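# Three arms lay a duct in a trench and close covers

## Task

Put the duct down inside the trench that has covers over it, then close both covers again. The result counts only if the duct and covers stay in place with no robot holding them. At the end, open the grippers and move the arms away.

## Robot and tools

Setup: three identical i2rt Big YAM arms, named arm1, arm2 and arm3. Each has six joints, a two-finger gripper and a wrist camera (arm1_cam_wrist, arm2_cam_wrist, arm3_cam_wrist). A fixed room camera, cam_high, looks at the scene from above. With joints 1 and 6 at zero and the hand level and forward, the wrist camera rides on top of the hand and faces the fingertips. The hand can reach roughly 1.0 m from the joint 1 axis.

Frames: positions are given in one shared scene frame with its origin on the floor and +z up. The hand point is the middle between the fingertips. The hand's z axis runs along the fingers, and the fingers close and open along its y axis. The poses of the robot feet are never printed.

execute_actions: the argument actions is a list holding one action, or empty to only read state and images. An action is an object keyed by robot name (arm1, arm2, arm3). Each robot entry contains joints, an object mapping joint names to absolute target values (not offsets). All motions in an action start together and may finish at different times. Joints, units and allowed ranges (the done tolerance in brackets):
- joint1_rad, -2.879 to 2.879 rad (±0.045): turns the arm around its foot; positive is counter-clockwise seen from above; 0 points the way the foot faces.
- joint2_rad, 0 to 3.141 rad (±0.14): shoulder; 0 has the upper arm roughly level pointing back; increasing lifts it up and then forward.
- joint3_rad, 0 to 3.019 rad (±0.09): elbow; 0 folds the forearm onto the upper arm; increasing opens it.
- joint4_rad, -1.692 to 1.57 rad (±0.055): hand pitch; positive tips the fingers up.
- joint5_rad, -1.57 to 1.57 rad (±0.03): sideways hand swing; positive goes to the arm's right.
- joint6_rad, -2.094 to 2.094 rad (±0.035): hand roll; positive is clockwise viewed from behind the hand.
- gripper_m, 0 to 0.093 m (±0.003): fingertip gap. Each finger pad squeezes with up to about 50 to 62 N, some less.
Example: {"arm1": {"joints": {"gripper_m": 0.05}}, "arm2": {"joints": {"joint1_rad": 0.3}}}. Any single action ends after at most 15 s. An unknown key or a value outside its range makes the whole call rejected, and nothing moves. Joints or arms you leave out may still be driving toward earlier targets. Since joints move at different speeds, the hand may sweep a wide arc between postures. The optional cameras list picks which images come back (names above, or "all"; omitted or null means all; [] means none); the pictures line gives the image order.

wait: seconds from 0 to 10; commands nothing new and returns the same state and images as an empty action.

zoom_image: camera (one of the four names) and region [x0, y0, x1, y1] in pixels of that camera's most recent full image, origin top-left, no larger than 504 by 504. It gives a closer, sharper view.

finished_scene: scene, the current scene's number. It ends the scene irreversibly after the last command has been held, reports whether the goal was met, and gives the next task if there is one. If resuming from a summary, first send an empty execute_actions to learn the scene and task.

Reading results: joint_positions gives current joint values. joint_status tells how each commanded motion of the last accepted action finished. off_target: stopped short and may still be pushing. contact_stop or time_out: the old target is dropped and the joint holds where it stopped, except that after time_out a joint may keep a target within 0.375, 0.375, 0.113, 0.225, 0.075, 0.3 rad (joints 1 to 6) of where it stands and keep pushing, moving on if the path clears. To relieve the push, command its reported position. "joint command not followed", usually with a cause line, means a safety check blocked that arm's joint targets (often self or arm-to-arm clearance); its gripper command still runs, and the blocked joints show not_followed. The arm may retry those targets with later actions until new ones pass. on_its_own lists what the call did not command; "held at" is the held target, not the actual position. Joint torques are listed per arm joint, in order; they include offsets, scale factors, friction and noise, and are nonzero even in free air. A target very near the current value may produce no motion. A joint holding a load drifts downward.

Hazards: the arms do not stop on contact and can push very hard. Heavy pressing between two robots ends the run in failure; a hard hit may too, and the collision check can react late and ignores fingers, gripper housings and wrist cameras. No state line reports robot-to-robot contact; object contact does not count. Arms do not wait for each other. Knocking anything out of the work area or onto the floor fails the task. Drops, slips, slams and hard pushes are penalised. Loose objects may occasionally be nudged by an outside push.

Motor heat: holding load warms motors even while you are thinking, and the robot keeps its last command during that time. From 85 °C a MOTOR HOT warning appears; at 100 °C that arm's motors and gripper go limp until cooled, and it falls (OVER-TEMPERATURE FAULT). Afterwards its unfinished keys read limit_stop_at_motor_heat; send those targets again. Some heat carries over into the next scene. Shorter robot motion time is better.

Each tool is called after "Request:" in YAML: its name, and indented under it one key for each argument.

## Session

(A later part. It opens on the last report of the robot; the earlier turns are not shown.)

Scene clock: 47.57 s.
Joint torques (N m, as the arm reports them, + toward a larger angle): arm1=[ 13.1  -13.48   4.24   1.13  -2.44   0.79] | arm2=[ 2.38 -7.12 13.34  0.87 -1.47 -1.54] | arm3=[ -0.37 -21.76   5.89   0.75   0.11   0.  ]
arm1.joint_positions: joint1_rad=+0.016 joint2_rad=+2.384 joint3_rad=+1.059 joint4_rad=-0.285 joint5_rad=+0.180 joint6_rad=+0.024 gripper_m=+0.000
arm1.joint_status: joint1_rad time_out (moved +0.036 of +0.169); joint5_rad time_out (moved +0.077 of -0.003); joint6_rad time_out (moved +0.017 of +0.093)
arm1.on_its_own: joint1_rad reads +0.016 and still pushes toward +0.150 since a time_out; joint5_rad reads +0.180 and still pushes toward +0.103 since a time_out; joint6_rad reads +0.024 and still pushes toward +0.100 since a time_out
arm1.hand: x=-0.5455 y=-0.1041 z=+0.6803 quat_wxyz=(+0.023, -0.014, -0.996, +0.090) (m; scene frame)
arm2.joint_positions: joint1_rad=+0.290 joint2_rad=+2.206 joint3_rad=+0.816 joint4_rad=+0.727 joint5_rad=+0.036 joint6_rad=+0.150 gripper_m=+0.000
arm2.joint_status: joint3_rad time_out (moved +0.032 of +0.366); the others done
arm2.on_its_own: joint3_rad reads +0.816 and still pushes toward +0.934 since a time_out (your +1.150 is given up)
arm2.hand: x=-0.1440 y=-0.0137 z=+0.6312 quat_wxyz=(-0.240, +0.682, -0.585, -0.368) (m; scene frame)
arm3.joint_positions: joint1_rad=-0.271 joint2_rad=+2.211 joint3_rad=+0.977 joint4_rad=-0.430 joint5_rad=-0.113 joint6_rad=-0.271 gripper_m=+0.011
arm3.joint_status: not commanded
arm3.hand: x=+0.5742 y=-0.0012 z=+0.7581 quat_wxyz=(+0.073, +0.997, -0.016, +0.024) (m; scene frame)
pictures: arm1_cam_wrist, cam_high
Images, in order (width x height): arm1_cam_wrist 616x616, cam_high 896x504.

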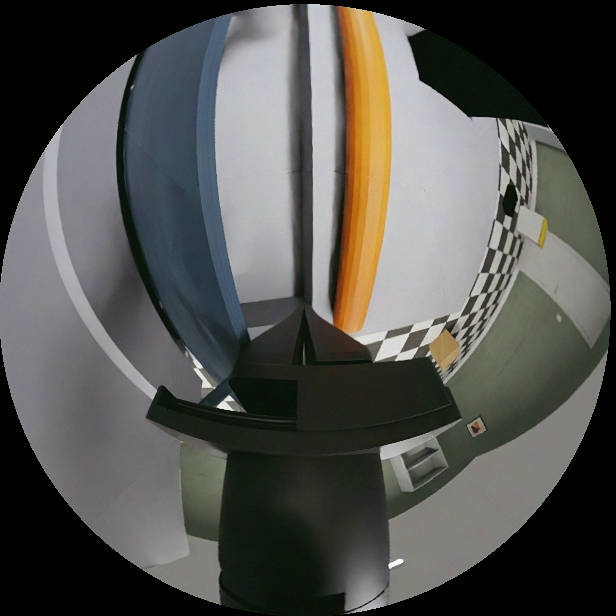

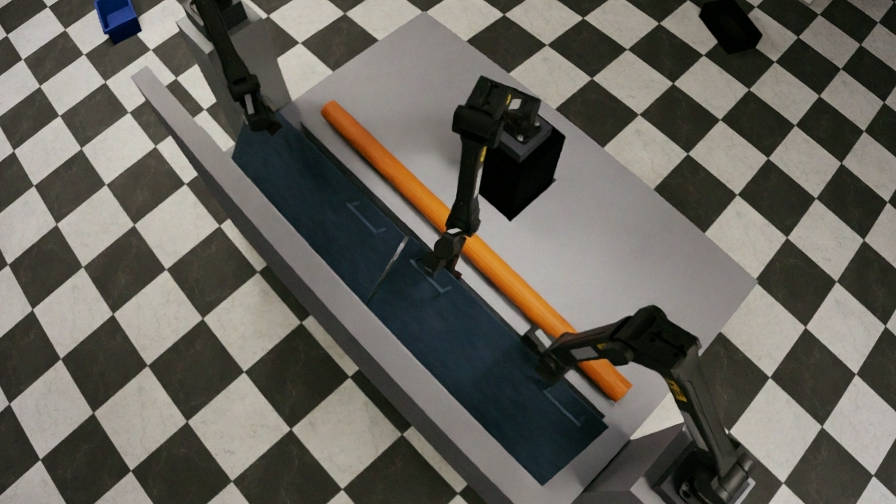

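Request:
execute_actions:
  actions:
    - {"arm1":{"joints":{"joint1_rad":-0.1,"joint5_rad":0,"joint6_rad":0}},"arm2":{"joints":{"joint1_rad":0.3,"joint2_rad":2.22,"joint3_rad":0.86,"joint4_rad":0.72}}}
  cameras: []

Request:
execute_actions:
  actions:
    - {"arm1":{"joints":{"joint2_rad":1.9,"joint3_rad":1.0,"joint4_rad":-0.67,"gripper_m":0.08}}}
  cameras: []

Request:
execute_actions:
  actions:
    - {"arm1":{"joints":{"joint1_rad":0.2,"joint6_rad":0.2}}}
  cameras: ["arm1_cam_wrist"]

Scene clock: 48.93 s.
Joint torques (N m, as the arm reports them, + toward a larger angle): arm1=[  1.48 -16.22   3.24   0.38  -0.12   0.11] | arm2=[ -0.07 -13.83   9.51   1.73  -0.48  -0.82] | arm3=[ -0.32 -21.73   5.89   0.76   0.1    0.  ]
arm1.joint_positions: joint1_rad=-0.102 joint2_rad=+2.414 joint3_rad=+1.073 joint4_rad=-0.263 joint5_rad=+0.003 joint6_rad=-0.009 gripper_m=+0.000
arm1.joint_status: all done
arm1.hand: x=-0.5476 y=-0.1244 z=+0.6662 quat_wxyz=(+0.021, -0.058, -0.998, +0.000) (m; scene frame)
arm2.joint_positions: joint1_rad=+0.288 joint2_rad=+2.210 joint3_rad=+0.782 joint4_rad=+0.723 joint5_rad=+0.011 joint6_rad=+0.081 gripper_m=+0.000
arm2.joint_status: all done
arm2.hand: x=-0.1411 y=-0.0335 z=+0.6199 quat_wxyz=(-0.233, +0.712, -0.563, -0.350) (m; scene frame)
arm3.joint_positions: joint1_rad=-0.271 joint2_rad=+2.211 joint3_rad=+0.977 joint4_rad=-0.430 joint5_rad=-0.113 joint6_rad=-0.271 gripper_m=+0.011
arm3.joint_status: not commanded
arm3.hand: x=+0.5742 y=-0.0012 z=+0.7581 quat_wxyz=(+0.073, +0.997, -0.016, +0.024) (m; scene frame)
pictures: none
No camera images: the call's "cameras" was empty. Leave "cameras" out to get every camera's image.

Scene clock: 50.33 s.
Joint torques (N m, as the arm reports them, + toward a larger angle): arm1=[  1.26 -14.29   5.77  -0.38  -0.1    0.1 ] | arm2=[ -0.12 -13.8    9.4    1.74  -0.44  -0.73] | arm3=[ -0.38 -21.67   5.89   0.72   0.09   0.01]
arm1.joint_positions: joint1_rad=-0.101 joint2_rad=+1.894 joint3_rad=+0.990 joint4_rad=-0.660 joint5_rad=+0.002 joint6_rad=-0.010 gripper_m=+0.080
arm1.joint_status: all done
arm1.hand: x=-0.5298 y=-0.1258 z=+0.8743 quat_wxyz=(+0.001, -0.057, -0.998, +0.001) (m; scene frame)
arm2.joint_positions: joint1_rad=+0.288 joint2_rad=+2.210 joint3_rad=+0.783 joint4_rad=+0.723 joint5_rad=+0.010 joint6_rad=+0.071 gripper_m=+0.000
arm2.joint_status: not commanded
arm2.hand: x=-0.1414 y=-0.0332 z=+0.6198 quat_wxyz=(-0.234, +0.714, -0.559, -0.349) (m; scene frame)
arm3.joint_positions: joint1_rad=-0.271 joint2_rad=+2.211 joint3_rad=+0.977 joint4_rad=-0.430 joint5_rad=-0.113 joint6_rad=-0.271 gripper_m=+0.011
arm3.joint_status: not commanded
arm3.hand: x=+0.5742 y=-0.0012 z=+0.7581 quat_wxyz=(+0.073, +0.997, -0.016, +0.024) (m; scene frame)
pictures: none
No camera images: the call's "cameras" was empty. Leave "cameras" out to get every camera's image.

Scene clock: 51.57 s.
Joint torques (N m, as the arm reports them, + toward a larger angle): arm1=[  1.4  -14.3    5.72  -0.4    0.02   0.13] | arm2=[ -0.13 -13.76   9.44   1.76  -0.44  -0.73] | arm3=[ -0.4  -21.69   5.89   0.74   0.11   0.02]
arm1.joint_positions: joint1_rad=+0.201 joint2_rad=+1.894 joint3_rad=+0.990 joint4_rad=-0.660 joint5_rad=-0.001 joint6_rad=+0.188 gripper_m=+0.080
arm1.joint_status: all done
arm1.hand: x=-0.5332 y=+0.0083 z=+0.8745 quat_wxyz=(+0.001, -0.005, -1.000, -0.002) (m; scene frame)
arm2.joint_positions: joint1_rad=+0.288 joint2_rad=+2.210 joint3_rad=+0.783 joint4_rad=+0.723 joint5_rad=+0.010 joint6_rad=+0.071 gripper_m=+0.000
arm2.joint_status: not commanded
arm2.hand: x=-0.1414 y=-0.0332 z=+0.6198 quat_wxyz=(-0.234, +0.714, -0.559, -0.349) (m; scene frame)
arm3.joint_positions: joint1_rad=-0.271 joint2_rad=+2.211 joint3_rad=+0.977 joint4_rad=-0.430 joint5_rad=-0.113 joint6_rad=-0.271 gripper_m=+0.011
arm3.joint_status: not commanded
arm3.hand: x=+0.5742 y=-0.0012 z=+0.7581 quat_wxyz=(+0.073, +0.997, -0.016, +0.024) (m; scene frame)
pictures: arm1_cam_wrist
Images, in order (width x height): arm1_cam_wrist 616x616.

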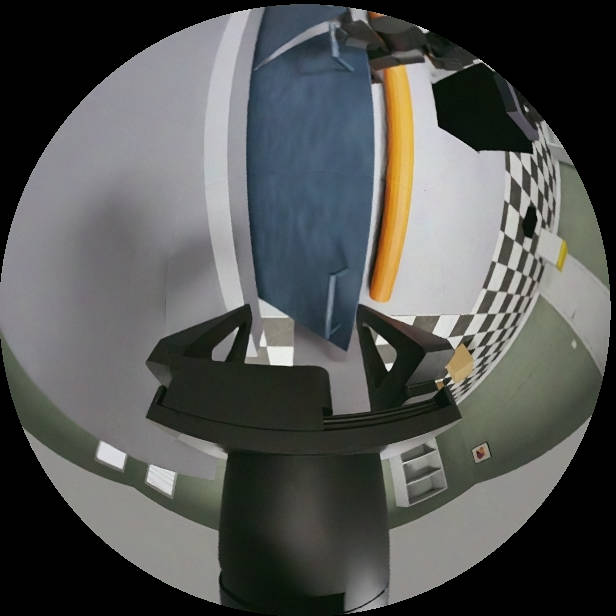

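Request:
execute_actions:
  actions:
    - {"arm1":{"joints":{"joint1_rad":-0.02,"joint6_rad":0,"joint2_rad":2.22,"joint3_rad":0.99,"joint4_rad":-0.33,"gripper_m":0.06}}}
  cameras: ["arm1_cam_wrist"]

Scene clock: 52.93 s.
Joint torques (N m, as the arm reports them, + toward a larger angle): arm1=[  1.22 -17.13   3.36   0.42  -0.01  -0.09] | arm2=[ -0.11 -13.86   9.43   1.76  -0.44  -0.73] | arm3=[ -0.4  -21.76   5.88   0.77   0.1    0.01]
arm1.joint_positions: joint1_rad=-0.021 joint2_rad=+2.234 joint3_rad=+0.980 joint4_rad=-0.342 joint5_rad=+0.000 joint6_rad=+0.012 gripper_m=+0.060
arm1.joint_status: all done
arm1.hand: x=-0.5511 y=-0.0892 z=+0.7310 quat_wxyz=(+0.017, -0.028, -0.999, +0.000) (m; scene frame)
arm2.joint_positions: joint1_rad=+0.288 joint2_rad=+2.210 joint3_rad=+0.783 joint4_rad=+0.723 joint5_rad=+0.010 joint6_rad=+0.071 gripper_m=+0.000
arm2.joint_status: not commanded
arm2.hand: x=-0.1414 y=-0.0332 z=+0.6198 quat_wxyz=(-0.234, +0.714, -0.559, -0.349) (m; scene frame)
arm3.joint_positions: joint1_rad=-0.271 joint2_rad=+2.211 joint3_rad=+0.977 joint4_rad=-0.430 joint5_rad=-0.113 joint6_rad=-0.271 gripper_m=+0.011
arm3.joint_status: not commanded
arm3.hand: x=+0.5742 y=-0.0012 z=+0.7581 quat_wxyz=(+0.073, +0.997, -0.016, +0.024) (m; scene frame)
pictures: arm1_cam_wrist
Images, in order (width x height): arm1_cam_wrist 616x616.

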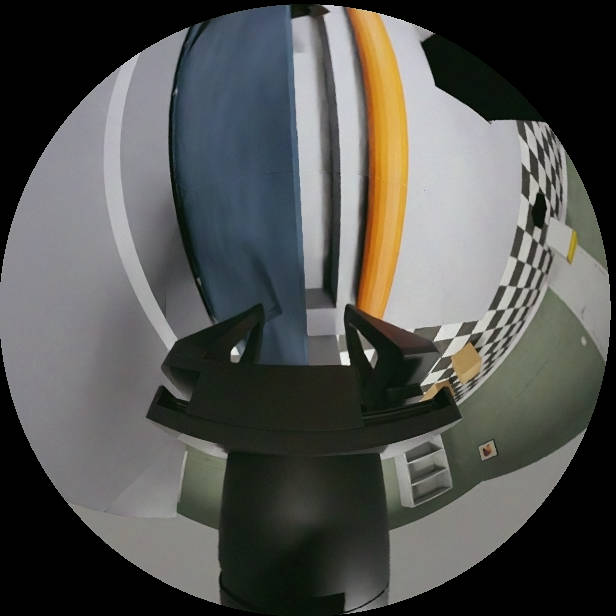

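Request:
execute_actions:
  actions:
    - {"arm1":{"joints":{"joint1_rad":0.07,"joint6_rad":0.08}}}
  cameras: []

Request:
execute_actions:
  actions:
    - {"arm1":{"joints":{"joint2_rad":2.33,"joint3_rad":1.02,"joint4_rad":-0.25}}}
  cameras: ["arm1_cam_wrist"]

Scene clock: 54.13 s.
Joint torques (N m, as the arm reports them, + toward a larger angle): arm1=[  0.41 -16.93   3.47   0.4   -0.03   0.11] | arm2=[ -0.2  -13.83   9.42   1.74  -0.44  -0.72] | arm3=[ -0.38 -21.73   5.88   0.77   0.1    0.01]
arm1.joint_positions: joint1_rad=+0.076 joint2_rad=+2.234 joint3_rad=+0.980 joint4_rad=-0.342 joint5_rad=+0.000 joint6_rad=+0.068 gripper_m=+0.060
arm1.joint_status: all done
arm1.hand: x=-0.5512 y=-0.0481 z=+0.7310 quat_wxyz=(+0.017, -0.008, -1.000, +0.000) (m; scene frame)
arm2.joint_positions: joint1_rad=+0.288 joint2_rad=+2.210 joint3_rad=+0.783 joint4_rad=+0.723 joint5_rad=+0.010 joint6_rad=+0.071 gripper_m=+0.000
arm2.joint_status: not commanded
arm2.hand: x=-0.1414 y=-0.0332 z=+0.6198 quat_wxyz=(-0.234, +0.714, -0.559, -0.349) (m; scene frame)
arm3.joint_positions: joint1_rad=-0.271 joint2_rad=+2.211 joint3_rad=+0.977 joint4_rad=-0.430 joint5_rad=-0.113 joint6_rad=-0.271 gripper_m=+0.011
arm3.joint_status: not commanded
arm3.hand: x=+0.5742 y=-0.0012 z=+0.7581 quat_wxyz=(+0.073, +0.997, -0.016, +0.024) (m; scene frame)
pictures: none
No camera images: the call's "cameras" was empty. Leave "cameras" out to get every camera's image.

Scene clock: 54.87 s.
Joint torques (N m, as the arm reports them, + toward a larger angle): arm1=[  0.3  -13.94   2.9    0.32   0.21   0.12] | arm2=[ -0.43 -14.02  10.06   1.76  -0.25  -0.78] | arm3=[ -0.41 -21.73   5.9    0.71   0.1    0.01]
arm1.joint_positions: joint1_rad=+0.080 joint2_rad=+2.302 joint3_rad=+1.016 joint4_rad=-0.259 joint5_rad=-0.007 joint6_rad=+0.070 gripper_m=+0.060
arm1.joint_status: all done
arm1.hand: x=-0.5342 y=-0.0442 z=+0.7069 quat_wxyz=(-0.008, -0.006, -1.000, -0.005) (m; scene frame)
arm2.joint_positions: joint1_rad=+0.291 joint2_rad=+2.213 joint3_rad=+0.775 joint4_rad=+0.723 joint5_rad=+0.006 joint6_rad=+0.076 gripper_m=+0.000
arm2.joint_status: not commanded
arm2.hand: x=-0.1417 y=-0.0386 z=+0.6164 quat_wxyz=(-0.228, +0.716, -0.561, -0.347) (m; scene frame)
arm3.joint_positions: joint1_rad=-0.271 joint2_rad=+2.211 joint3_rad=+0.977 joint4_rad=-0.430 joint5_rad=-0.113 joint6_rad=-0.271 gripper_m=+0.011
arm3.joint_status: not commanded
arm3.hand: x=+0.5742 y=-0.0012 z=+0.7581 quat_wxyz=(+0.073, +0.997, -0.016, +0.024) (m; scene frame)
pictures: arm1_cam_wrist
Images, in order (width x height): arm1_cam_wrist 616x616.

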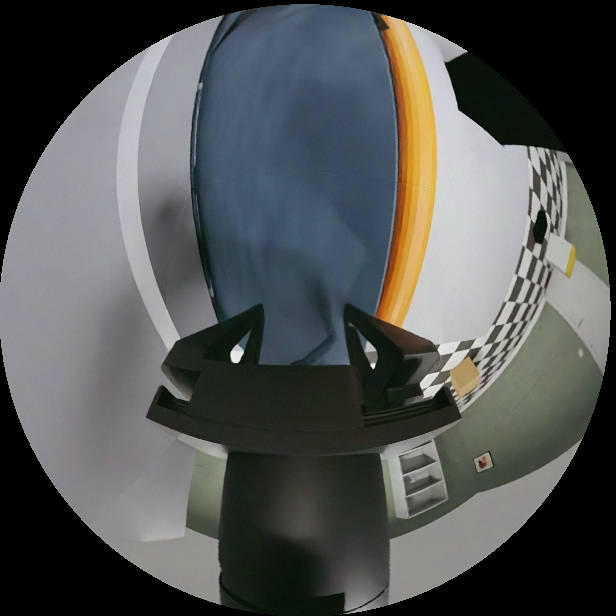

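Contact on cover; handle between fingers. Close.

Request:
execute_actions:
  actions:
    - {"arm1":{"joints":{"gripper_m":0,"joint2_rad":2.29}}}
  cameras: ["arm1_cam_wrist"]

Scene clock: 58.93 s.
Joint torques (N m, as the arm reports them, + toward a larger angle): arm1=[  0.47 -17.39   2.88   0.34   0.09   0.11] | arm2=[ -0.4  -13.91  10.01   1.76  -0.26  -0.77] | arm3=[ -0.42 -21.78   5.89   0.75   0.09   0.01]
arm1.joint_positions: joint1_rad=+0.077 joint2_rad=+2.302 joint3_rad=+1.016 joint4_rad=-0.259 joint5_rad=-0.003 joint6_rad=+0.070 gripper_m=+0.000
arm1.joint_status: all done
arm1.hand: x=-0.5341 y=-0.0460 z=+0.7069 quat_wxyz=(-0.009, -0.008, -1.000, -0.003) (m; scene frame)
arm2.joint_positions: joint1_rad=+0.291 joint2_rad=+2.213 joint3_rad=+0.775 joint4_rad=+0.723 joint5_rad=+0.006 joint6_rad=+0.076 gripper_m=+0.000
arm2.joint_status: not commanded
arm2.hand: x=-0.1417 y=-0.0385 z=+0.6164 quat_wxyz=(-0.229, +0.716, -0.561, -0.347) (m; scene frame)
arm3.joint_positions: joint1_rad=-0.271 joint2_rad=+2.211 joint3_rad=+0.977 joint4_rad=-0.430 joint5_rad=-0.113 joint6_rad=-0.271 gripper_m=+0.011
arm3.joint_status: not commanded
arm3.hand: x=+0.5742 y=-0.0012 z=+0.7581 quat_wxyz=(+0.073, +0.997, -0.016, +0.024) (m; scene frame)
pictures: arm1_cam_wrist
Images, in order (width x height): arm1_cam_wrist 616x616.

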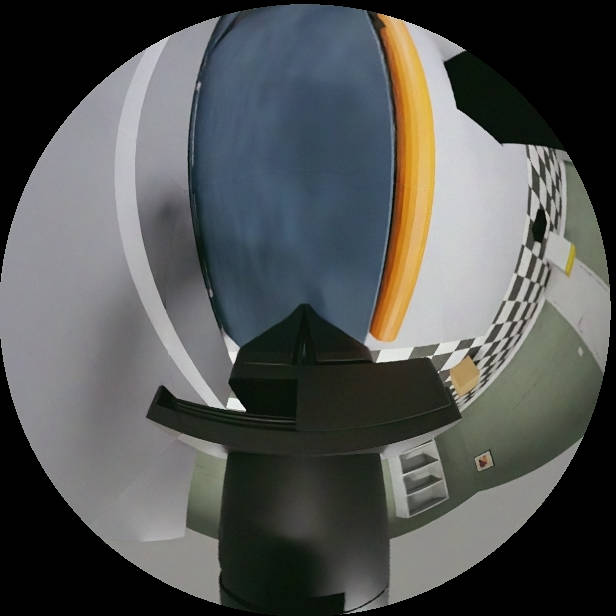

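Request:
execute_actions:
  actions:
    - {"arm1":{"joints":{"gripper_m":0.05,"joint1_rad":-0.149,"joint6_rad":0.01,"joint2_rad":2.3,"joint3_rad":1.12,"joint4_rad":-0.41}},"arm2":{"joints":{"joint2_rad":2.3,"joint3_rad":0.68,"joint4_rad":0.8,"joint6_rad":0}}}
  cameras: ["arm2_cam_wrist","cam_high"]

Request:
execute_actions:
  actions:
    - {"arm2":{"joints":{"joint2_rad":2.3,"joint3_rad":0.58,"joint4_rad":0.9}}}
  cameras: ["arm2_cam_wrist","cam_high"]

Scene clock: 60.63 s.
Joint torques (N m, as the arm reports them, + toward a larger angle): arm1=[  0.71 -17.48   3.39  -0.42  -0.03  -0.09] | arm2=[ -2.14 -11.94   0.68   1.9    0.09  -0.11] | arm3=[ -0.4  -21.7    5.87   0.74   0.11   0.  ]
arm1.joint_positions: joint1_rad=-0.148 joint2_rad=+2.302 joint3_rad=+1.117 joint4_rad=-0.399 joint5_rad=+0.001 joint6_rad=+0.022 gripper_m=+0.050
arm1.joint_status: all done
arm1.hand: x=-0.5131 y=-0.1498 z=+0.7194 quat_wxyz=(+0.011, -0.097, -0.995, +0.000) (m; scene frame)
arm2.joint_positions: joint1_rad=+0.310 joint2_rad=+2.282 joint3_rad=+0.683 joint4_rad=+0.796 joint5_rad=-0.003 joint6_rad=+0.010 gripper_m=+0.000
arm2.joint_status: all done
arm2.hand: x=-0.1334 y=-0.0978 z=+0.5777 quat_wxyz=(-0.210, +0.754, -0.538, -0.311) (m; scene frame)
arm3.joint_positions: joint1_rad=-0.271 joint2_rad=+2.211 joint3_rad=+0.977 joint4_rad=-0.430 joint5_rad=-0.113 joint6_rad=-0.271 gripper_m=+0.011
arm3.joint_status: not commanded
arm3.hand: x=+0.5742 y=-0.0012 z=+0.7581 quat_wxyz=(+0.073, +0.997, -0.016, +0.024) (m; scene frame)
pictures: arm2_cam_wrist, cam_high
Images, in order (width x height): arm2_cam_wrist 616x616, cam_high 896x504.

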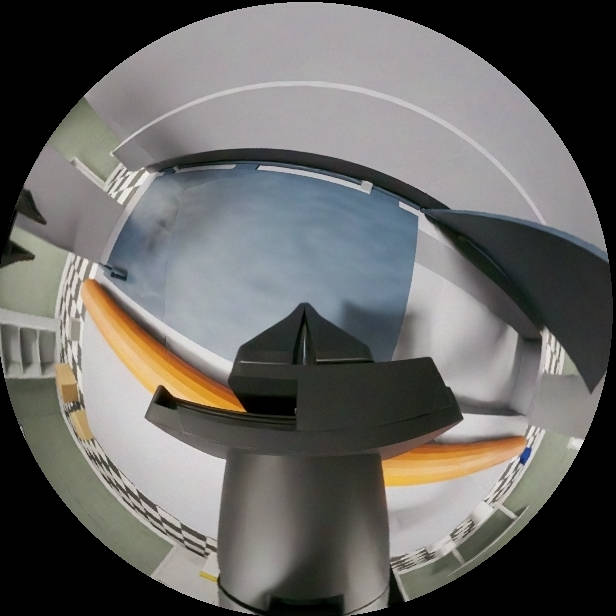

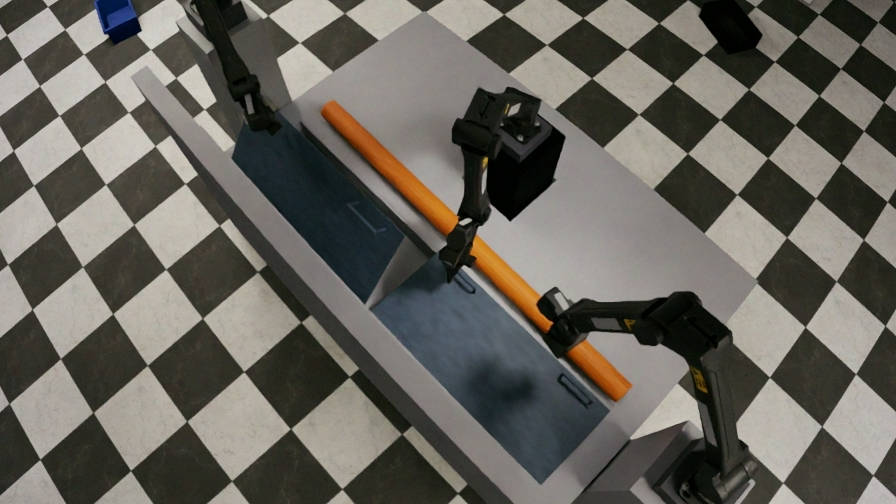

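Scene clock: 61.47 s.
Joint torques (N m, as the arm reports them, + toward a larger angle): arm1=[  0.89 -17.49   3.44  -0.46  -0.04  -0.09] | arm2=[ -2.15 -10.81   0.28   2.34   0.09  -0.11] | arm3=[ -0.41 -21.73   5.9    0.73   0.11   0.  ]
arm1.joint_positions: joint1_rad=-0.148 joint2_rad=+2.302 joint3_rad=+1.117 joint4_rad=-0.399 joint5_rad=+0.001 joint6_rad=+0.022 gripper_m=+0.050
arm1.joint_status: not commanded
arm1.hand: x=-0.5131 y=-0.1498 z=+0.7194 quat_wxyz=(+0.011, -0.097, -0.995, +0.000) (m; scene frame)
arm2.joint_positions: joint1_rad=+0.310 joint2_rad=+2.282 joint3_rad=+0.576 joint4_rad=+0.885 joint5_rad=-0.003 joint6_rad=+0.010 gripper_m=+0.000
arm2.joint_status: all done
arm2.hand: x=-0.1187 y=-0.1389 z=+0.5780 quat_wxyz=(-0.206, +0.757, -0.540, -0.304) (m; scene frame)
arm3.joint_positions: joint1_rad=-0.271 joint2_rad=+2.211 joint3_rad=+0.977 joint4_rad=-0.430 joint5_rad=-0.113 joint6_rad=-0.271 gripper_m=+0.011
arm3.joint_status: not commanded
arm3.hand: x=+0.5742 y=-0.0012 z=+0.7581 quat_wxyz=(+0.073, +0.997, -0.016, +0.024) (m; scene frame)
pictures: arm2_cam_wrist, cam_high
Images, in order (width x height): arm2_cam_wrist 616x616, cam_high 896x504.

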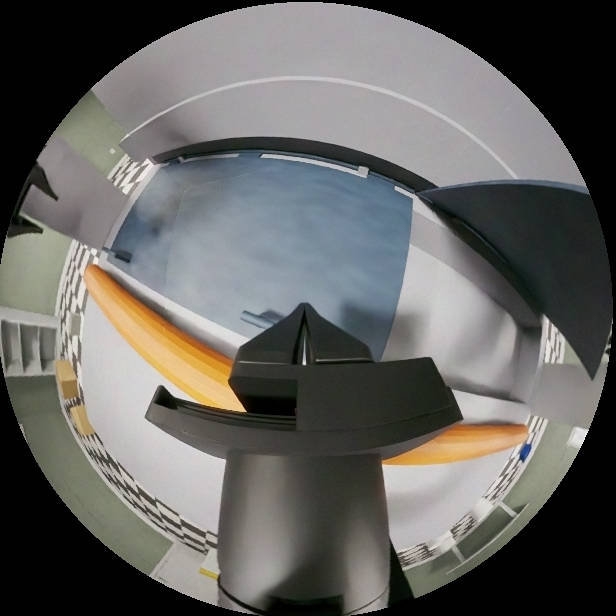

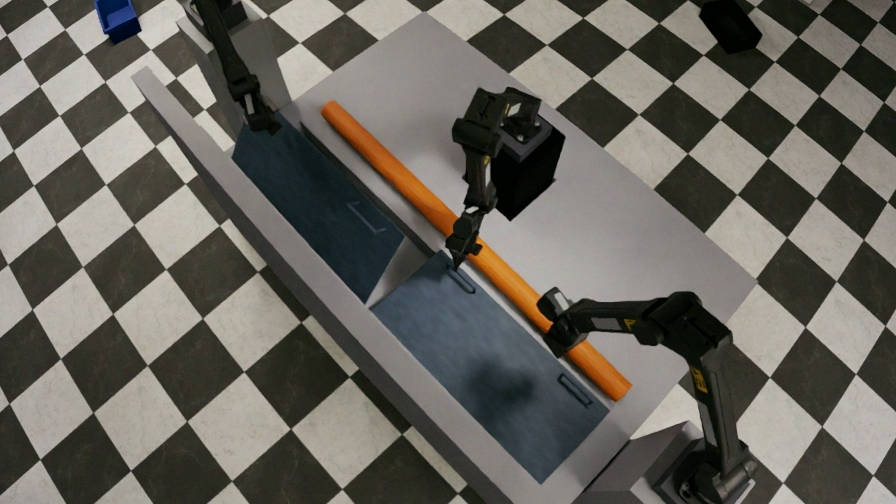

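Request:
execute_actions:
  actions:
    - {"arm1":{"joints":{"joint1_rad":-0.16,"joint2_rad":2.75,"joint3_rad":1.27,"joint4_rad":-0.1}},"arm2":{"joints":{"joint1_rad":0,"joint2_rad":1.75,"joint3_rad":0.68,"joint4_rad":-0.5,"joint6_rad":1.57,"gripper_m":0.09}}}
  cameras: []

Request:
execute_actions:
  actions:
    - {"arm1":{"joints":{"joint2_rad":2.83,"joint3_rad":1.32,"joint4_rad":-0.08}}}
  cameras: ["arm1_cam_wrist"]

Request:
execute_actions:
  actions:
    - {"arm1":{"joints":{"gripper_m":0}}}
  cameras: ["arm2_cam_wrist","cam_high"]

Scene clock: 63.87 s.
Joint torques (N m, as the arm reports them, + toward a larger angle): arm1=[  0.64 -17.96   1.22   0.34  -0.02  -0.08] | arm2=[-0.61 -9.63  4.8  -0.02  0.09  0.11] | arm3=[ -0.53 -21.75   5.91   0.76   0.     0.  ]
arm1.joint_positions: joint1_rad=-0.153 joint2_rad=+2.757 joint3_rad=+1.267 joint4_rad=-0.109 joint5_rad=+0.001 joint6_rad=+0.022 gripper_m=+0.050
arm1.joint_status: all done
arm1.hand: x=-0.5576 y=-0.1443 z=+0.5358 quat_wxyz=(+0.018, -0.099, -0.995, -0.001) (m; scene frame)
arm2.joint_positions: joint1_rad=-0.006 joint2_rad=+1.743 joint3_rad=+0.677 joint4_rad=-0.491 joint5_rad=-0.001 joint6_rad=+1.560 gripper_m=+0.090
arm2.joint_status: all done
arm2.hand: x=+0.0201 y=-0.2084 z=+0.6742 quat_wxyz=(+0.005, +0.020, -1.000, -0.007) (m; scene frame)
arm3.joint_positions: joint1_rad=-0.268 joint2_rad=+2.211 joint3_rad=+0.977 joint4_rad=-0.430 joint5_rad=-0.111 joint6_rad=-0.271 gripper_m=+0.011
arm3.joint_status: not commanded
arm3.hand: x=+0.5743 y=-0.0017 z=+0.7579 quat_wxyz=(+0.072, +0.997, -0.015, +0.024) (m; scene frame)
pictures: none
No camera images: the call's "cameras" was empty. Leave "cameras" out to get every camera's image.

Scene clock: 64.70 s.
Joint torques (N m, as the arm reports them, + toward a larger angle): arm1=[  0.37 -17.15   0.93   0.18  -0.04  -0.09] | arm2=[-0.66 -9.69  4.8  -0.02  0.09  0.1 ] | arm3=[ -0.53 -21.75   5.88   0.75   0.     0.  ]
arm1.joint_positions: joint1_rad=-0.153 joint2_rad=+2.830 joint3_rad=+1.320 joint4_rad=-0.088 joint5_rad=+0.001 joint6_rad=+0.022 gripper_m=+0.050
arm1.joint_status: all done
arm1.hand: x=-0.5611 y=-0.1437 z=+0.5073 quat_wxyz=(+0.018, -0.099, -0.995, -0.001) (m; scene frame)
arm2.joint_positions: joint1_rad=-0.006 joint2_rad=+1.743 joint3_rad=+0.677 joint4_rad=-0.491 joint5_rad=-0.001 joint6_rad=+1.560 gripper_m=+0.090
arm2.joint_status: not commanded
arm2.hand: x=+0.0201 y=-0.2084 z=+0.6742 quat_wxyz=(+0.005, +0.019, -1.000, -0.007) (m; scene frame)
arm3.joint_positions: joint1_rad=-0.268 joint2_rad=+2.211 joint3_rad=+0.977 joint4_rad=-0.430 joint5_rad=-0.111 joint6_rad=-0.271 gripper_m=+0.011
arm3.joint_status: not commanded
arm3.hand: x=+0.5743 y=-0.0017 z=+0.7579 quat_wxyz=(+0.072, +0.997, -0.015, +0.024) (m; scene frame)
pictures: arm1_cam_wrist
Images, in order (width x height): arm1_cam_wrist 616x616.

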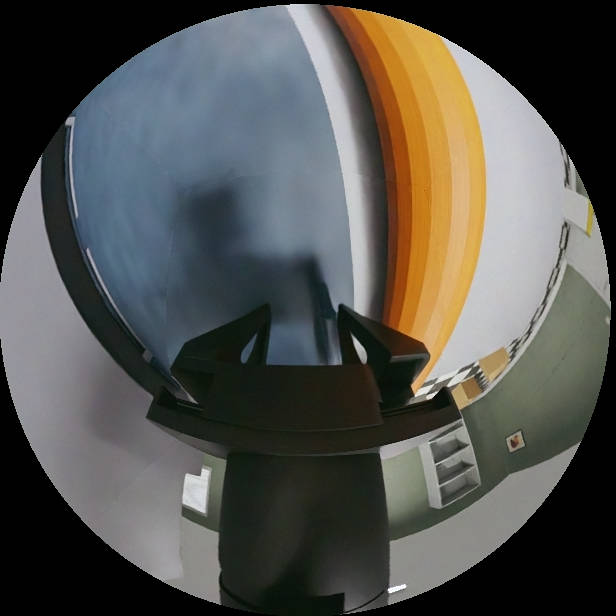

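Scene clock: 65.37 s.
Joint torques (N m, as the arm reports them, + toward a larger angle): arm1=[  3.6  -16.98   0.87   0.14  -0.61   0.12] | arm2=[-0.76 -9.68  4.82  0.01  0.09  0.1 ] | arm3=[ -0.52 -21.79   5.88   0.78   0.     0.  ]
arm1.joint_positions: joint1_rad=-0.187 joint2_rad=+2.830 joint3_rad=+1.320 joint4_rad=-0.087 joint5_rad=+0.018 joint6_rad=+0.002 gripper_m=+0.011
arm1.joint_status: gripper_m off_target (ended at +0.011, target +0.000)
arm1.hand: x=-0.5643 y=-0.1608 z=+0.5073 quat_wxyz=(+0.018, -0.106, -0.994, +0.007) (m; scene frame)
arm2.joint_positions: joint1_rad=-0.006 joint2_rad=+1.743 joint3_rad=+0.677 joint4_rad=-0.491 joint5_rad=-0.001 joint6_rad=+1.560 gripper_m=+0.090
arm2.joint_status: not commanded
arm2.hand: x=+0.0201 y=-0.2084 z=+0.6742 quat_wxyz=(+0.005, +0.019, -1.000, -0.007) (m; scene frame)
arm3.joint_positions: joint1_rad=-0.268 joint2_rad=+2.211 joint3_rad=+0.977 joint4_rad=-0.430 joint5_rad=-0.111 joint6_rad=-0.271 gripper_m=+0.011
arm3.joint_status: not commanded
arm3.hand: x=+0.5743 y=-0.0017 z=+0.7579 quat_wxyz=(+0.072, +0.997, -0.015, +0.024) (m; scene frame)
pictures: arm2_cam_wrist, cam_high
Images, in order (width x height): arm2_cam_wrist 616x616, cam_high 896x504.

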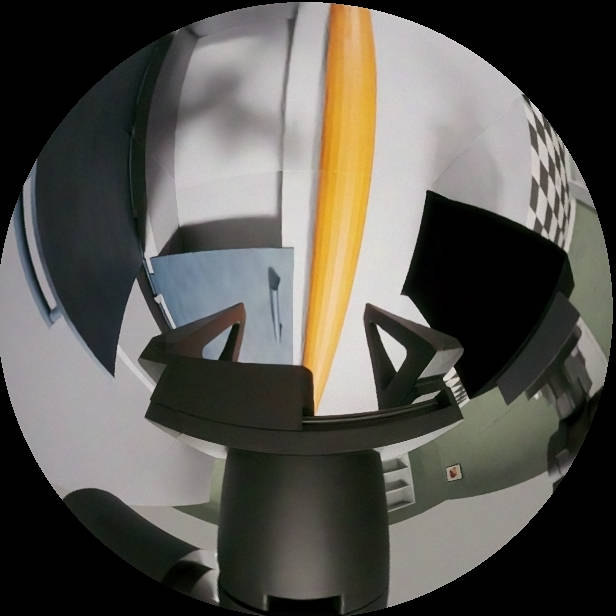

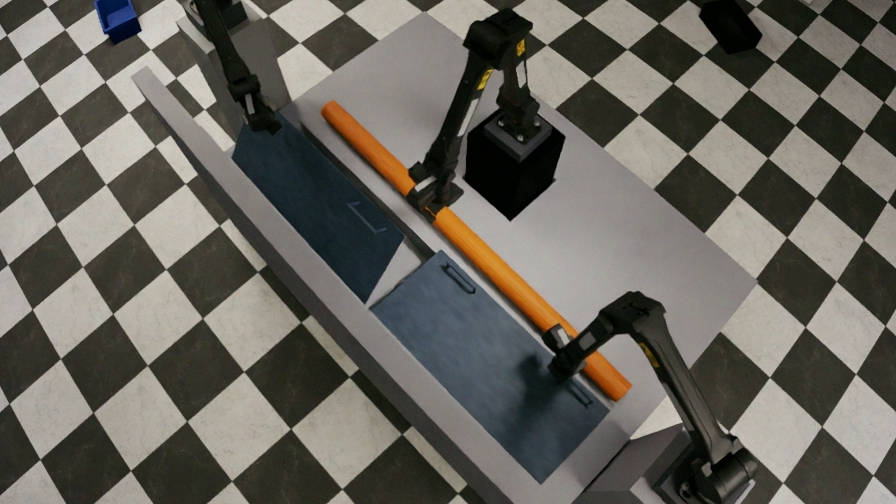

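Request:
execute_actions:
  actions:
    - {"arm1":{"joints":{"joint1_rad":-0.13,"joint2_rad":2.52,"joint3_rad":1.11,"joint4_rad":-0.17,"joint5_rad":0,"joint6_rad":0}}}
  cameras: []

Request:
execute_actions:
  actions:
    - {"arm1":{"joints":{"joint1_rad":-0.07,"joint2_rad":2.3,"joint3_rad":0.99,"joint4_rad":-0.27}}}
  cameras: []

Request:
execute_actions:
  actions:
    - {"arm1":{"joints":{"joint1_rad":0.14,"joint2_rad":2.14,"joint3_rad":0.96,"joint4_rad":-0.39}}}
  cameras: []

Request:
execute_actions:
  actions:
    - {"arm1":{"joints":{"joint1_rad":0.27,"joint2_rad":2.1,"joint3_rad":0.98,"joint4_rad":-0.45,"joint5_rad":0.1,"joint6_rad":0.27}},"arm2":{"joints":{"joint2_rad":1.98,"joint3_rad":0.78,"joint4_rad":-0.38}}}
  cameras: ["arm2_cam_wrist","cam_high"]

Scene clock: 66.67 s.
Joint torques (N m, as the arm reports them, + toward a larger angle): arm1=[  1.6  -22.51   0.22  -1.2   -0.36   0.11] | arm2=[-0.69 -9.71  4.77  0.    0.09  0.1 ] | arm3=[ -0.54 -21.75   5.89   0.76   0.     0.  ]
arm1.joint_positions: joint1_rad=-0.133 joint2_rad=+2.589 joint3_rad=+1.126 joint4_rad=-0.139 joint5_rad=+0.010 joint6_rad=-0.009 gripper_m=+0.010
arm1.joint_status: all done
arm1.hand: x=-0.5652 y=-0.1365 z=+0.5985 quat_wxyz=(+0.020, -0.074, -0.997, +0.004) (m; scene frame)
arm2.joint_positions: joint1_rad=-0.006 joint2_rad=+1.743 joint3_rad=+0.677 joint4_rad=-0.491 joint5_rad=-0.001 joint6_rad=+1.560 gripper_m=+0.090
arm2.joint_status: not commanded
arm2.hand: x=+0.0201 y=-0.2084 z=+0.6742 quat_wxyz=(+0.005, +0.019, -1.000, -0.007) (m; scene frame)
arm3.joint_positions: joint1_rad=-0.268 joint2_rad=+2.211 joint3_rad=+0.977 joint4_rad=-0.430 joint5_rad=-0.111 joint6_rad=-0.271 gripper_m=+0.011
arm3.joint_status: not commanded
arm3.hand: x=+0.5743 y=-0.0017 z=+0.7579 quat_wxyz=(+0.072, +0.997, -0.015, +0.024) (m; scene frame)
pictures: none
No camera images: the call's "cameras" was empty. Leave "cameras" out to get every camera's image.

Scene clock: 67.60 s.
Joint torques (N m, as the arm reports them, + toward a larger angle): arm1=[ -1.28 -23.38   0.88  -1.59   0.36   0.11] | arm2=[-0.69 -9.67  4.79  0.    0.09  0.1 ] | arm3=[ -0.57 -21.75   5.87   0.77   0.     0.  ]
arm1.joint_positions: joint1_rad=-0.045 joint2_rad=+2.385 joint3_rad=+1.004 joint4_rad=-0.228 joint5_rad=-0.012 joint6_rad=-0.009 gripper_m=+0.010
arm1.joint_status: all done
arm1.hand: x=-0.5666 y=-0.0960 z=+0.6730 quat_wxyz=(+0.023, -0.030, -0.999, -0.007) (m; scene frame)
arm2.joint_positions: joint1_rad=-0.006 joint2_rad=+1.743 joint3_rad=+0.677 joint4_rad=-0.491 joint5_rad=-0.001 joint6_rad=+1.560 gripper_m=+0.090
arm2.joint_status: not commanded
arm2.hand: x=+0.0201 y=-0.2084 z=+0.6742 quat_wxyz=(+0.005, +0.019, -1.000, -0.007) (m; scene frame)
arm3.joint_positions: joint1_rad=-0.268 joint2_rad=+2.211 joint3_rad=+0.977 joint4_rad=-0.430 joint5_rad=-0.111 joint6_rad=-0.271 gripper_m=+0.011
arm3.joint_status: not commanded
arm3.hand: x=+0.5743 y=-0.0017 z=+0.7579 quat_wxyz=(+0.072, +0.997, -0.015, +0.024) (m; scene frame)
pictures: none
No camera images: the call's "cameras" was empty. Leave "cameras" out to get every camera's image.

Scene clock: 68.63 s.
Joint torques (N m, as the arm reports them, + toward a larger angle): arm1=[  2.49 -20.97   3.27  -0.89  -0.6   -0.09] | arm2=[-0.73 -9.68  4.78 -0.01  0.09  0.1 ] | arm3=[ -0.5  -21.72   5.88   0.75   0.     0.  ]
arm1.joint_positions: joint1_rad=+0.125 joint2_rad=+2.206 joint3_rad=+0.951 joint4_rad=-0.370 joint5_rad=+0.018 joint6_rad=+0.012 gripper_m=+0.010
arm1.joint_status: all done
arm1.hand: x=-0.5670 y=-0.0322 z=+0.7391 quat_wxyz=(+0.031, +0.045, -0.998, +0.010) (m; scene frame)
arm2.joint_positions: joint1_rad=-0.006 joint2_rad=+1.743 joint3_rad=+0.677 joint4_rad=-0.491 joint5_rad=-0.001 joint6_rad=+1.560 gripper_m=+0.090
arm2.joint_status: not commanded
arm2.hand: x=+0.0201 y=-0.2084 z=+0.6742 quat_wxyz=(+0.005, +0.019, -1.000, -0.007) (m; scene frame)
arm3.joint_positions: joint1_rad=-0.268 joint2_rad=+2.211 joint3_rad=+0.977 joint4_rad=-0.430 joint5_rad=-0.111 joint6_rad=-0.271 gripper_m=+0.011
arm3.joint_status: not commanded
arm3.hand: x=+0.5743 y=-0.0017 z=+0.7579 quat_wxyz=(+0.072, +0.997, -0.015, +0.024) (m; scene frame)
pictures: none
No camera images: the call's "cameras" was empty. Leave "cameras" out to get every camera's image.

Scene clock: 69.80 s.
Joint torques (N m, as the arm reports them, + toward a larger angle): arm1=[  4.58 -21.32   4.18  -0.8   -0.78   0.33] | arm2=[ -0.62 -11.29   3.76   0.49   0.09   0.1 ] | arm3=[ -0.56 -21.75   5.89   0.76   0.     0.01]
arm1.joint_positions: joint1_rad=+0.233 joint2_rad=+2.169 joint3_rad=+0.960 joint4_rad=-0.433 joint5_rad=+0.126 joint6_rad=+0.239 gripper_m=+0.009
arm1.joint_status: all done
arm1.hand: x=-0.5670 y=-0.0063 z=+0.7566 quat_wxyz=(+0.025, -0.012, -0.997, +0.069) (m; scene frame)
arm2.joint_positions: joint1_rad=-0.006 joint2_rad=+1.968 joint3_rad=+0.777 joint4_rad=-0.384 joint5_rad=-0.001 joint6_rad=+1.561 gripper_m=+0.090
arm2.joint_status: all done
arm2.hand: x=+0.0188 y=-0.1789 z=+0.6151 quat_wxyz=(+0.004, +0.019, -1.000, +0.003) (m; scene frame)
arm3.joint_positions: joint1_rad=-0.268 joint2_rad=+2.211 joint3_rad=+0.977 joint4_rad=-0.430 joint5_rad=-0.111 joint6_rad=-0.271 gripper_m=+0.011
arm3.joint_status: not commanded
arm3.hand: x=+0.5743 y=-0.0017 z=+0.7579 quat_wxyz=(+0.072, +0.997, -0.015, +0.024) (m; scene frame)
pictures: arm2_cam_wrist, cam_high
Images, in order (width x height): arm2_cam_wrist 616x616, cam_high 896x504.

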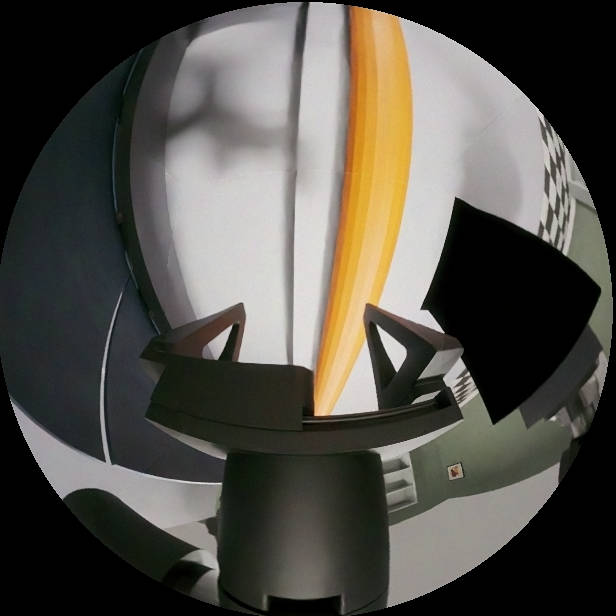

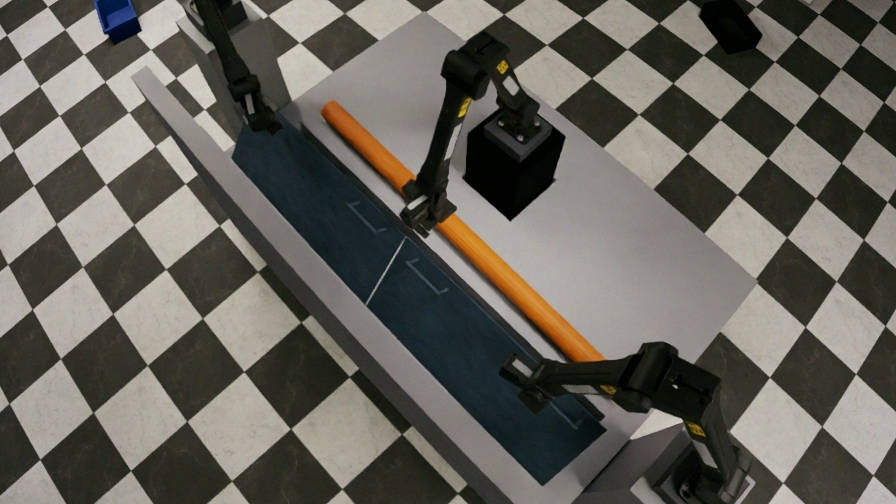

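Request:
execute_actions:
  actions:
    - {"arm2":{"joints":{"joint2_rad":1.98,"joint3_rad":0.7,"joint4_rad":-0.3}}}
  cameras: []

Request:
execute_actions:
  actions:
    - {"arm2":{"joints":{"joint2_rad":2.2,"joint3_rad":0.75,"joint4_rad":-0.12}}}
  cameras: ["arm2_cam_wrist"]

Scene clock: 70.83 s.
Joint torques (N m, as the arm reports them, + toward a larger angle): arm1=[  4.63 -21.47   4.25  -0.79  -0.8    0.35] | arm2=[ -0.72 -10.74   3.01   0.74   0.09   0.09] | arm3=[ -0.53 -21.77   5.88   0.75  -0.01   0.01]
arm1.joint_positions: joint1_rad=+0.233 joint2_rad=+2.169 joint3_rad=+0.960 joint4_rad=-0.433 joint5_rad=+0.126 joint6_rad=+0.239 gripper_m=+0.009
arm1.joint_status: not commanded
arm1.hand: x=-0.5670 y=-0.0063 z=+0.7566 quat_wxyz=(+0.025, -0.012, -0.997, +0.069) (m; scene frame)
arm2.joint_positions: joint1_rad=-0.006 joint2_rad=+1.968 joint3_rad=+0.696 joint4_rad=-0.310 joint5_rad=-0.001 joint6_rad=+1.561 gripper_m=+0.090
arm2.joint_status: all done
arm2.hand: x=+0.0195 y=-0.2098 z=+0.6049 quat_wxyz=(+0.004, +0.019, -1.000, +0.006) (m; scene frame)
arm3.joint_positions: joint1_rad=-0.268 joint2_rad=+2.211 joint3_rad=+0.977 joint4_rad=-0.430 joint5_rad=-0.111 joint6_rad=-0.271 gripper_m=+0.011
arm3.joint_status: not commanded
arm3.hand: x=+0.5743 y=-0.0017 z=+0.7579 quat_wxyz=(+0.072, +0.997, -0.015, +0.024) (m; scene frame)
pictures: none
No camera images: the call's "cameras" was empty. Leave "cameras" out to get every camera's image.

Scene clock: 71.90 s.
Joint torques (N m, as the arm reports them, + toward a larger angle): arm1=[  4.32 -21.48   4.21  -0.71  -0.79   0.33] | arm2=[ -0.71 -11.46   1.24   0.75   0.1    0.09] | arm3=[ -0.51 -21.76   5.88   0.77   0.     0.  ]
arm1.joint_positions: joint1_rad=+0.233 joint2_rad=+2.169 joint3_rad=+0.960 joint4_rad=-0.433 joint5_rad=+0.126 joint6_rad=+0.239 gripper_m=+0.009
arm1.joint_status: not commanded
arm1.hand: x=-0.5670 y=-0.0063 z=+0.7566 quat_wxyz=(+0.025, -0.012, -0.997, +0.069) (m; scene frame)
arm2.joint_positions: joint1_rad=-0.006 joint2_rad=+2.184 joint3_rad=+0.750 joint4_rad=-0.130 joint5_rad=-0.001 joint6_rad=+1.561 gripper_m=+0.090
arm2.joint_status: all done
arm2.hand: x=+0.0187 y=-0.2016 z=+0.5391 quat_wxyz=(+0.005, +0.019, -1.000, -0.003) (m; scene frame)
arm3.joint_positions: joint1_rad=-0.268 joint2_rad=+2.211 joint3_rad=+0.977 joint4_rad=-0.430 joint5_rad=-0.111 joint6_rad=-0.271 gripper_m=+0.011
arm3.joint_status: not commanded
arm3.hand: x=+0.5743 y=-0.0017 z=+0.7579 quat_wxyz=(+0.072, +0.997, -0.015, +0.024) (m; scene frame)
pictures: arm2_cam_wrist
Images, in order (width x height): arm2_cam_wrist 616x616.

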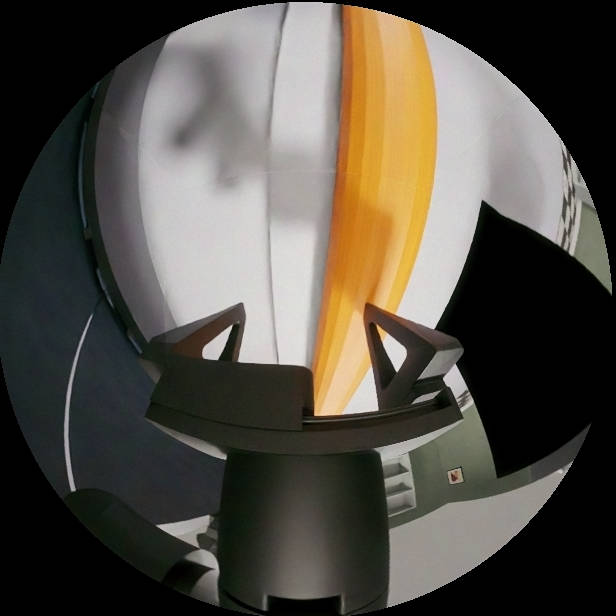

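Request:
execute_actions:
  actions:
    - {"arm2":{"joints":{"joint2_rad":2.17,"joint3_rad":0.67,"joint4_rad":-0.06}}}
  cameras: []

Request:
execute_actions:
  actions:
    - {"arm2":{"joints":{"joint2_rad":2.3,"joint3_rad":0.72,"joint4_rad":0.02}}}
  cameras: ["arm2_cam_wrist"]

Scene clock: 72.90 s.
Joint torques (N m, as the arm reports them, + toward a larger angle): arm1=[  4.51 -21.46   4.21  -0.74  -0.79   0.35] | arm2=[ -0.71 -11.92   0.91   0.72   0.1    0.09] | arm3=[ -0.52 -21.7    5.88   0.77   0.     0.01]
arm1.joint_positions: joint1_rad=+0.233 joint2_rad=+2.169 joint3_rad=+0.960 joint4_rad=-0.433 joint5_rad=+0.126 joint6_rad=+0.239 gripper_m=+0.009
arm1.joint_status: not commanded
arm1.hand: x=-0.5670 y=-0.0063 z=+0.7566 quat_wxyz=(+0.025, -0.012, -0.997, +0.069) (m; scene frame)
arm2.joint_positions: joint1_rad=-0.006 joint2_rad=+2.171 joint3_rad=+0.666 joint4_rad=-0.069 joint5_rad=-0.001 joint6_rad=+1.561 gripper_m=+0.090
arm2.joint_status: all done
arm2.hand: x=+0.0196 y=-0.2345 z=+0.5399 quat_wxyz=(+0.005, +0.019, -1.000, +0.002) (m; scene frame)
arm3.joint_positions: joint1_rad=-0.268 joint2_rad=+2.211 joint3_rad=+0.977 joint4_rad=-0.430 joint5_rad=-0.111 joint6_rad=-0.271 gripper_m=+0.011
arm3.joint_status: not commanded
arm3.hand: x=+0.5743 y=-0.0017 z=+0.7579 quat_wxyz=(+0.072, +0.997, -0.015, +0.024) (m; scene frame)
pictures: none
No camera images: the call's "cameras" was empty. Leave "cameras" out to get every camera's image.

Scene clock: 74.80 s.
Joint torques (N m, as the arm reports them, + toward a larger angle): arm1=[  4.42 -21.16   4.23  -0.78  -0.79   0.34] | arm2=[-0.71 -2.13  3.81  2.96  0.09  0.07] | arm3=[ -0.58 -21.79   5.88   0.77   0.     0.  ]
arm1.joint_positions: joint1_rad=+0.233 joint2_rad=+2.169 joint3_rad=+0.960 joint4_rad=-0.433 joint5_rad=+0.126 joint6_rad=+0.239 gripper_m=+0.009
arm1.joint_status: not commanded
arm1.hand: x=-0.5670 y=-0.0063 z=+0.7566 quat_wxyz=(+0.025, -0.012, -0.997, +0.069) (m; scene frame)
arm2.joint_positions: joint1_rad=-0.006 joint2_rad=+2.182 joint3_rad=+0.685 joint4_rad=-0.044 joint5_rad=-0.001 joint6_rad=+1.564 gripper_m=+0.090
arm2.joint_status: joint4_rad time_out (moved +0.026 of +0.089); the others done
arm2.on_its_own: joint4_rad reads -0.044 and still pushes toward +0.020 since a time_out
arm2.hand: x=+0.0193 y=-0.2202 z=+0.5373 quat_wxyz=(+0.005, +0.017, -1.000, -0.014) (m; scene frame)
arm3.joint_positions: joint1_rad=-0.268 joint2_rad=+2.211 joint3_rad=+0.977 joint4_rad=-0.430 joint5_rad=-0.111 joint6_rad=-0.271 gripper_m=+0.011
arm3.joint_status: not commanded
arm3.hand: x=+0.5743 y=-0.0017 z=+0.7579 quat_wxyz=(+0.072, +0.997, -0.015, +0.024) (m; scene frame)
pictures: arm2_cam_wrist
Images, in order (width x height): arm2_cam_wrist 616x616.

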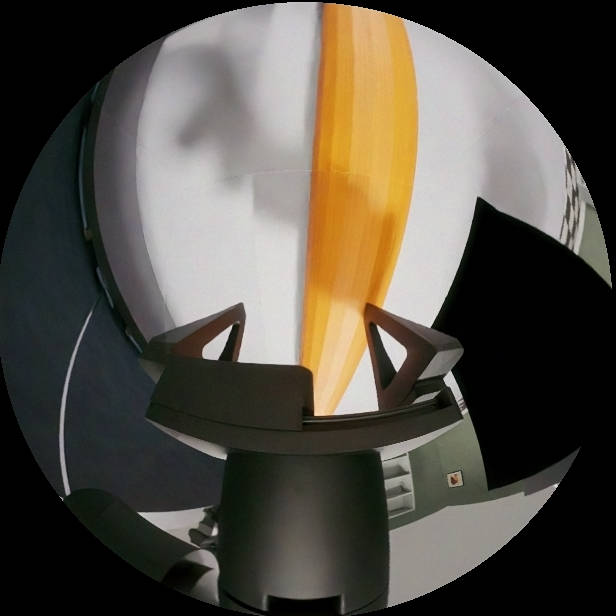

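Request:
execute_actions:
  actions:
    - {"arm2":{"joints":{"joint2_rad":2.08,"joint3_rad":0.58,"joint4_rad":-0.08}}}
  cameras: ["arm2_cam_wrist"]

Request:
execute_actions:
  actions:
    - {"arm2":{"joints":{"joint2_rad":2.28,"joint3_rad":0.64,"joint4_rad":0.06}}}
  cameras: ["arm2_cam_wrist"]

Scene clock: 76.10 s.
Joint torques (N m, as the arm reports them, + toward a larger angle): arm1=[  4.65 -21.35   4.2   -0.75  -0.79   0.34] | arm2=[ -0.64 -10.61   0.5    0.38   0.1    0.07] | arm3=[ -0.52 -21.74   5.89   0.77   0.     0.01]
arm1.joint_positions: joint1_rad=+0.233 joint2_rad=+2.169 joint3_rad=+0.960 joint4_rad=-0.433 joint5_rad=+0.126 joint6_rad=+0.239 gripper_m=+0.009
arm1.joint_status: not commanded
arm1.hand: x=-0.5670 y=-0.0063 z=+0.7566 quat_wxyz=(+0.025, -0.012, -0.997, +0.069) (m; scene frame)
arm2.joint_positions: joint1_rad=-0.006 joint2_rad=+2.081 joint3_rad=+0.581 joint4_rad=-0.079 joint5_rad=-0.001 joint6_rad=+1.564 gripper_m=+0.090
arm2.joint_status: all done
arm2.hand: x=+0.0206 y=-0.2594 z=+0.5632 quat_wxyz=(+0.004, +0.018, -1.000, +0.005) (m; scene frame)
arm3.joint_positions: joint1_rad=-0.268 joint2_rad=+2.211 joint3_rad=+0.977 joint4_rad=-0.430 joint5_rad=-0.111 joint6_rad=-0.271 gripper_m=+0.011
arm3.joint_status: not commanded
arm3.hand: x=+0.5743 y=-0.0017 z=+0.7579 quat_wxyz=(+0.072, +0.997, -0.015, +0.024) (m; scene frame)
pictures: arm2_cam_wrist
Images, in order (width x height): arm2_cam_wrist 616x616.

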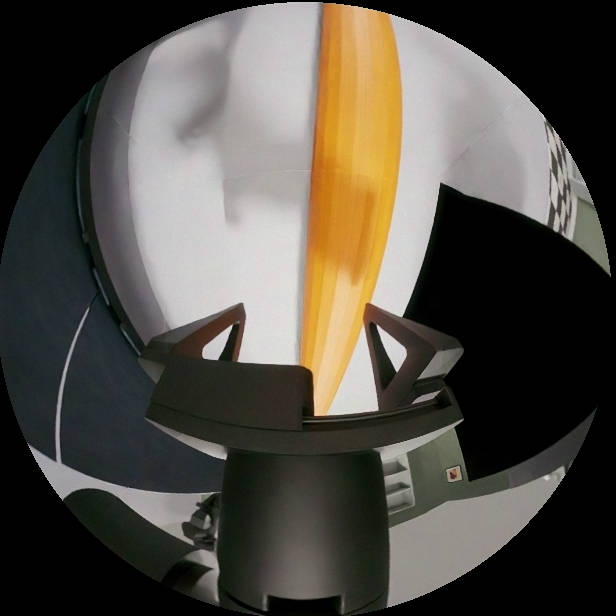

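Scene clock: 77.07 s.
Joint torques (N m, as the arm reports them, + toward a larger angle): arm1=[  4.43 -21.21   4.23  -0.82  -0.79   0.33] | arm2=[-0.71 -9.08 -0.54  0.5   0.1   0.05] | arm3=[ -0.54 -21.76   5.9    0.78   0.     0.01]
arm1.joint_positions: joint1_rad=+0.233 joint2_rad=+2.169 joint3_rad=+0.960 joint4_rad=-0.433 joint5_rad=+0.126 joint6_rad=+0.239 gripper_m=+0.009
arm1.joint_status: not commanded
arm1.hand: x=-0.5670 y=-0.0063 z=+0.7566 quat_wxyz=(+0.025, -0.012, -0.997, +0.069) (m; scene frame)
arm2.joint_positions: joint1_rad=-0.006 joint2_rad=+2.256 joint3_rad=+0.641 joint4_rad=+0.058 joint5_rad=-0.001 joint6_rad=+1.565 gripper_m=+0.090
arm2.joint_status: all done
arm2.hand: x=+0.0199 y=-0.2499 z=+0.5155 quat_wxyz=(+0.005, +0.017, -1.000, -0.006) (m; scene frame)
arm3.joint_positions: joint1_rad=-0.268 joint2_rad=+2.211 joint3_rad=+0.977 joint4_rad=-0.430 joint5_rad=-0.111 joint6_rad=-0.271 gripper_m=+0.011
arm3.joint_status: not commanded
arm3.hand: x=+0.5743 y=-0.0017 z=+0.7579 quat_wxyz=(+0.072, +0.997, -0.015, +0.024) (m; scene frame)
pictures: arm2_cam_wrist
Images, in order (width x height): arm2_cam_wrist 616x616.

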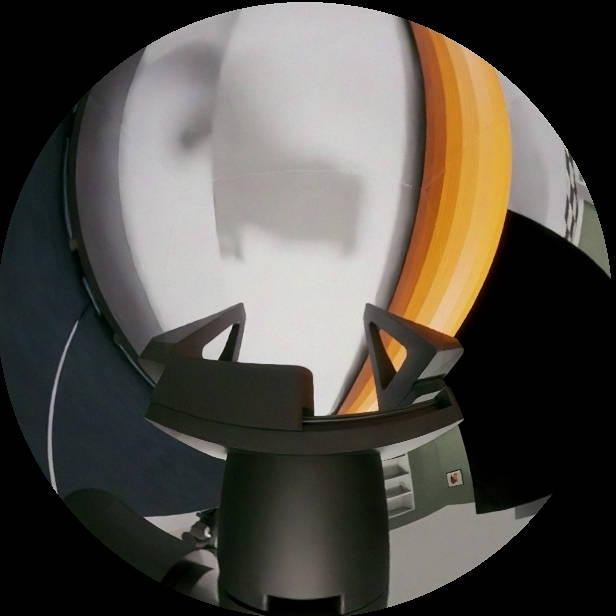

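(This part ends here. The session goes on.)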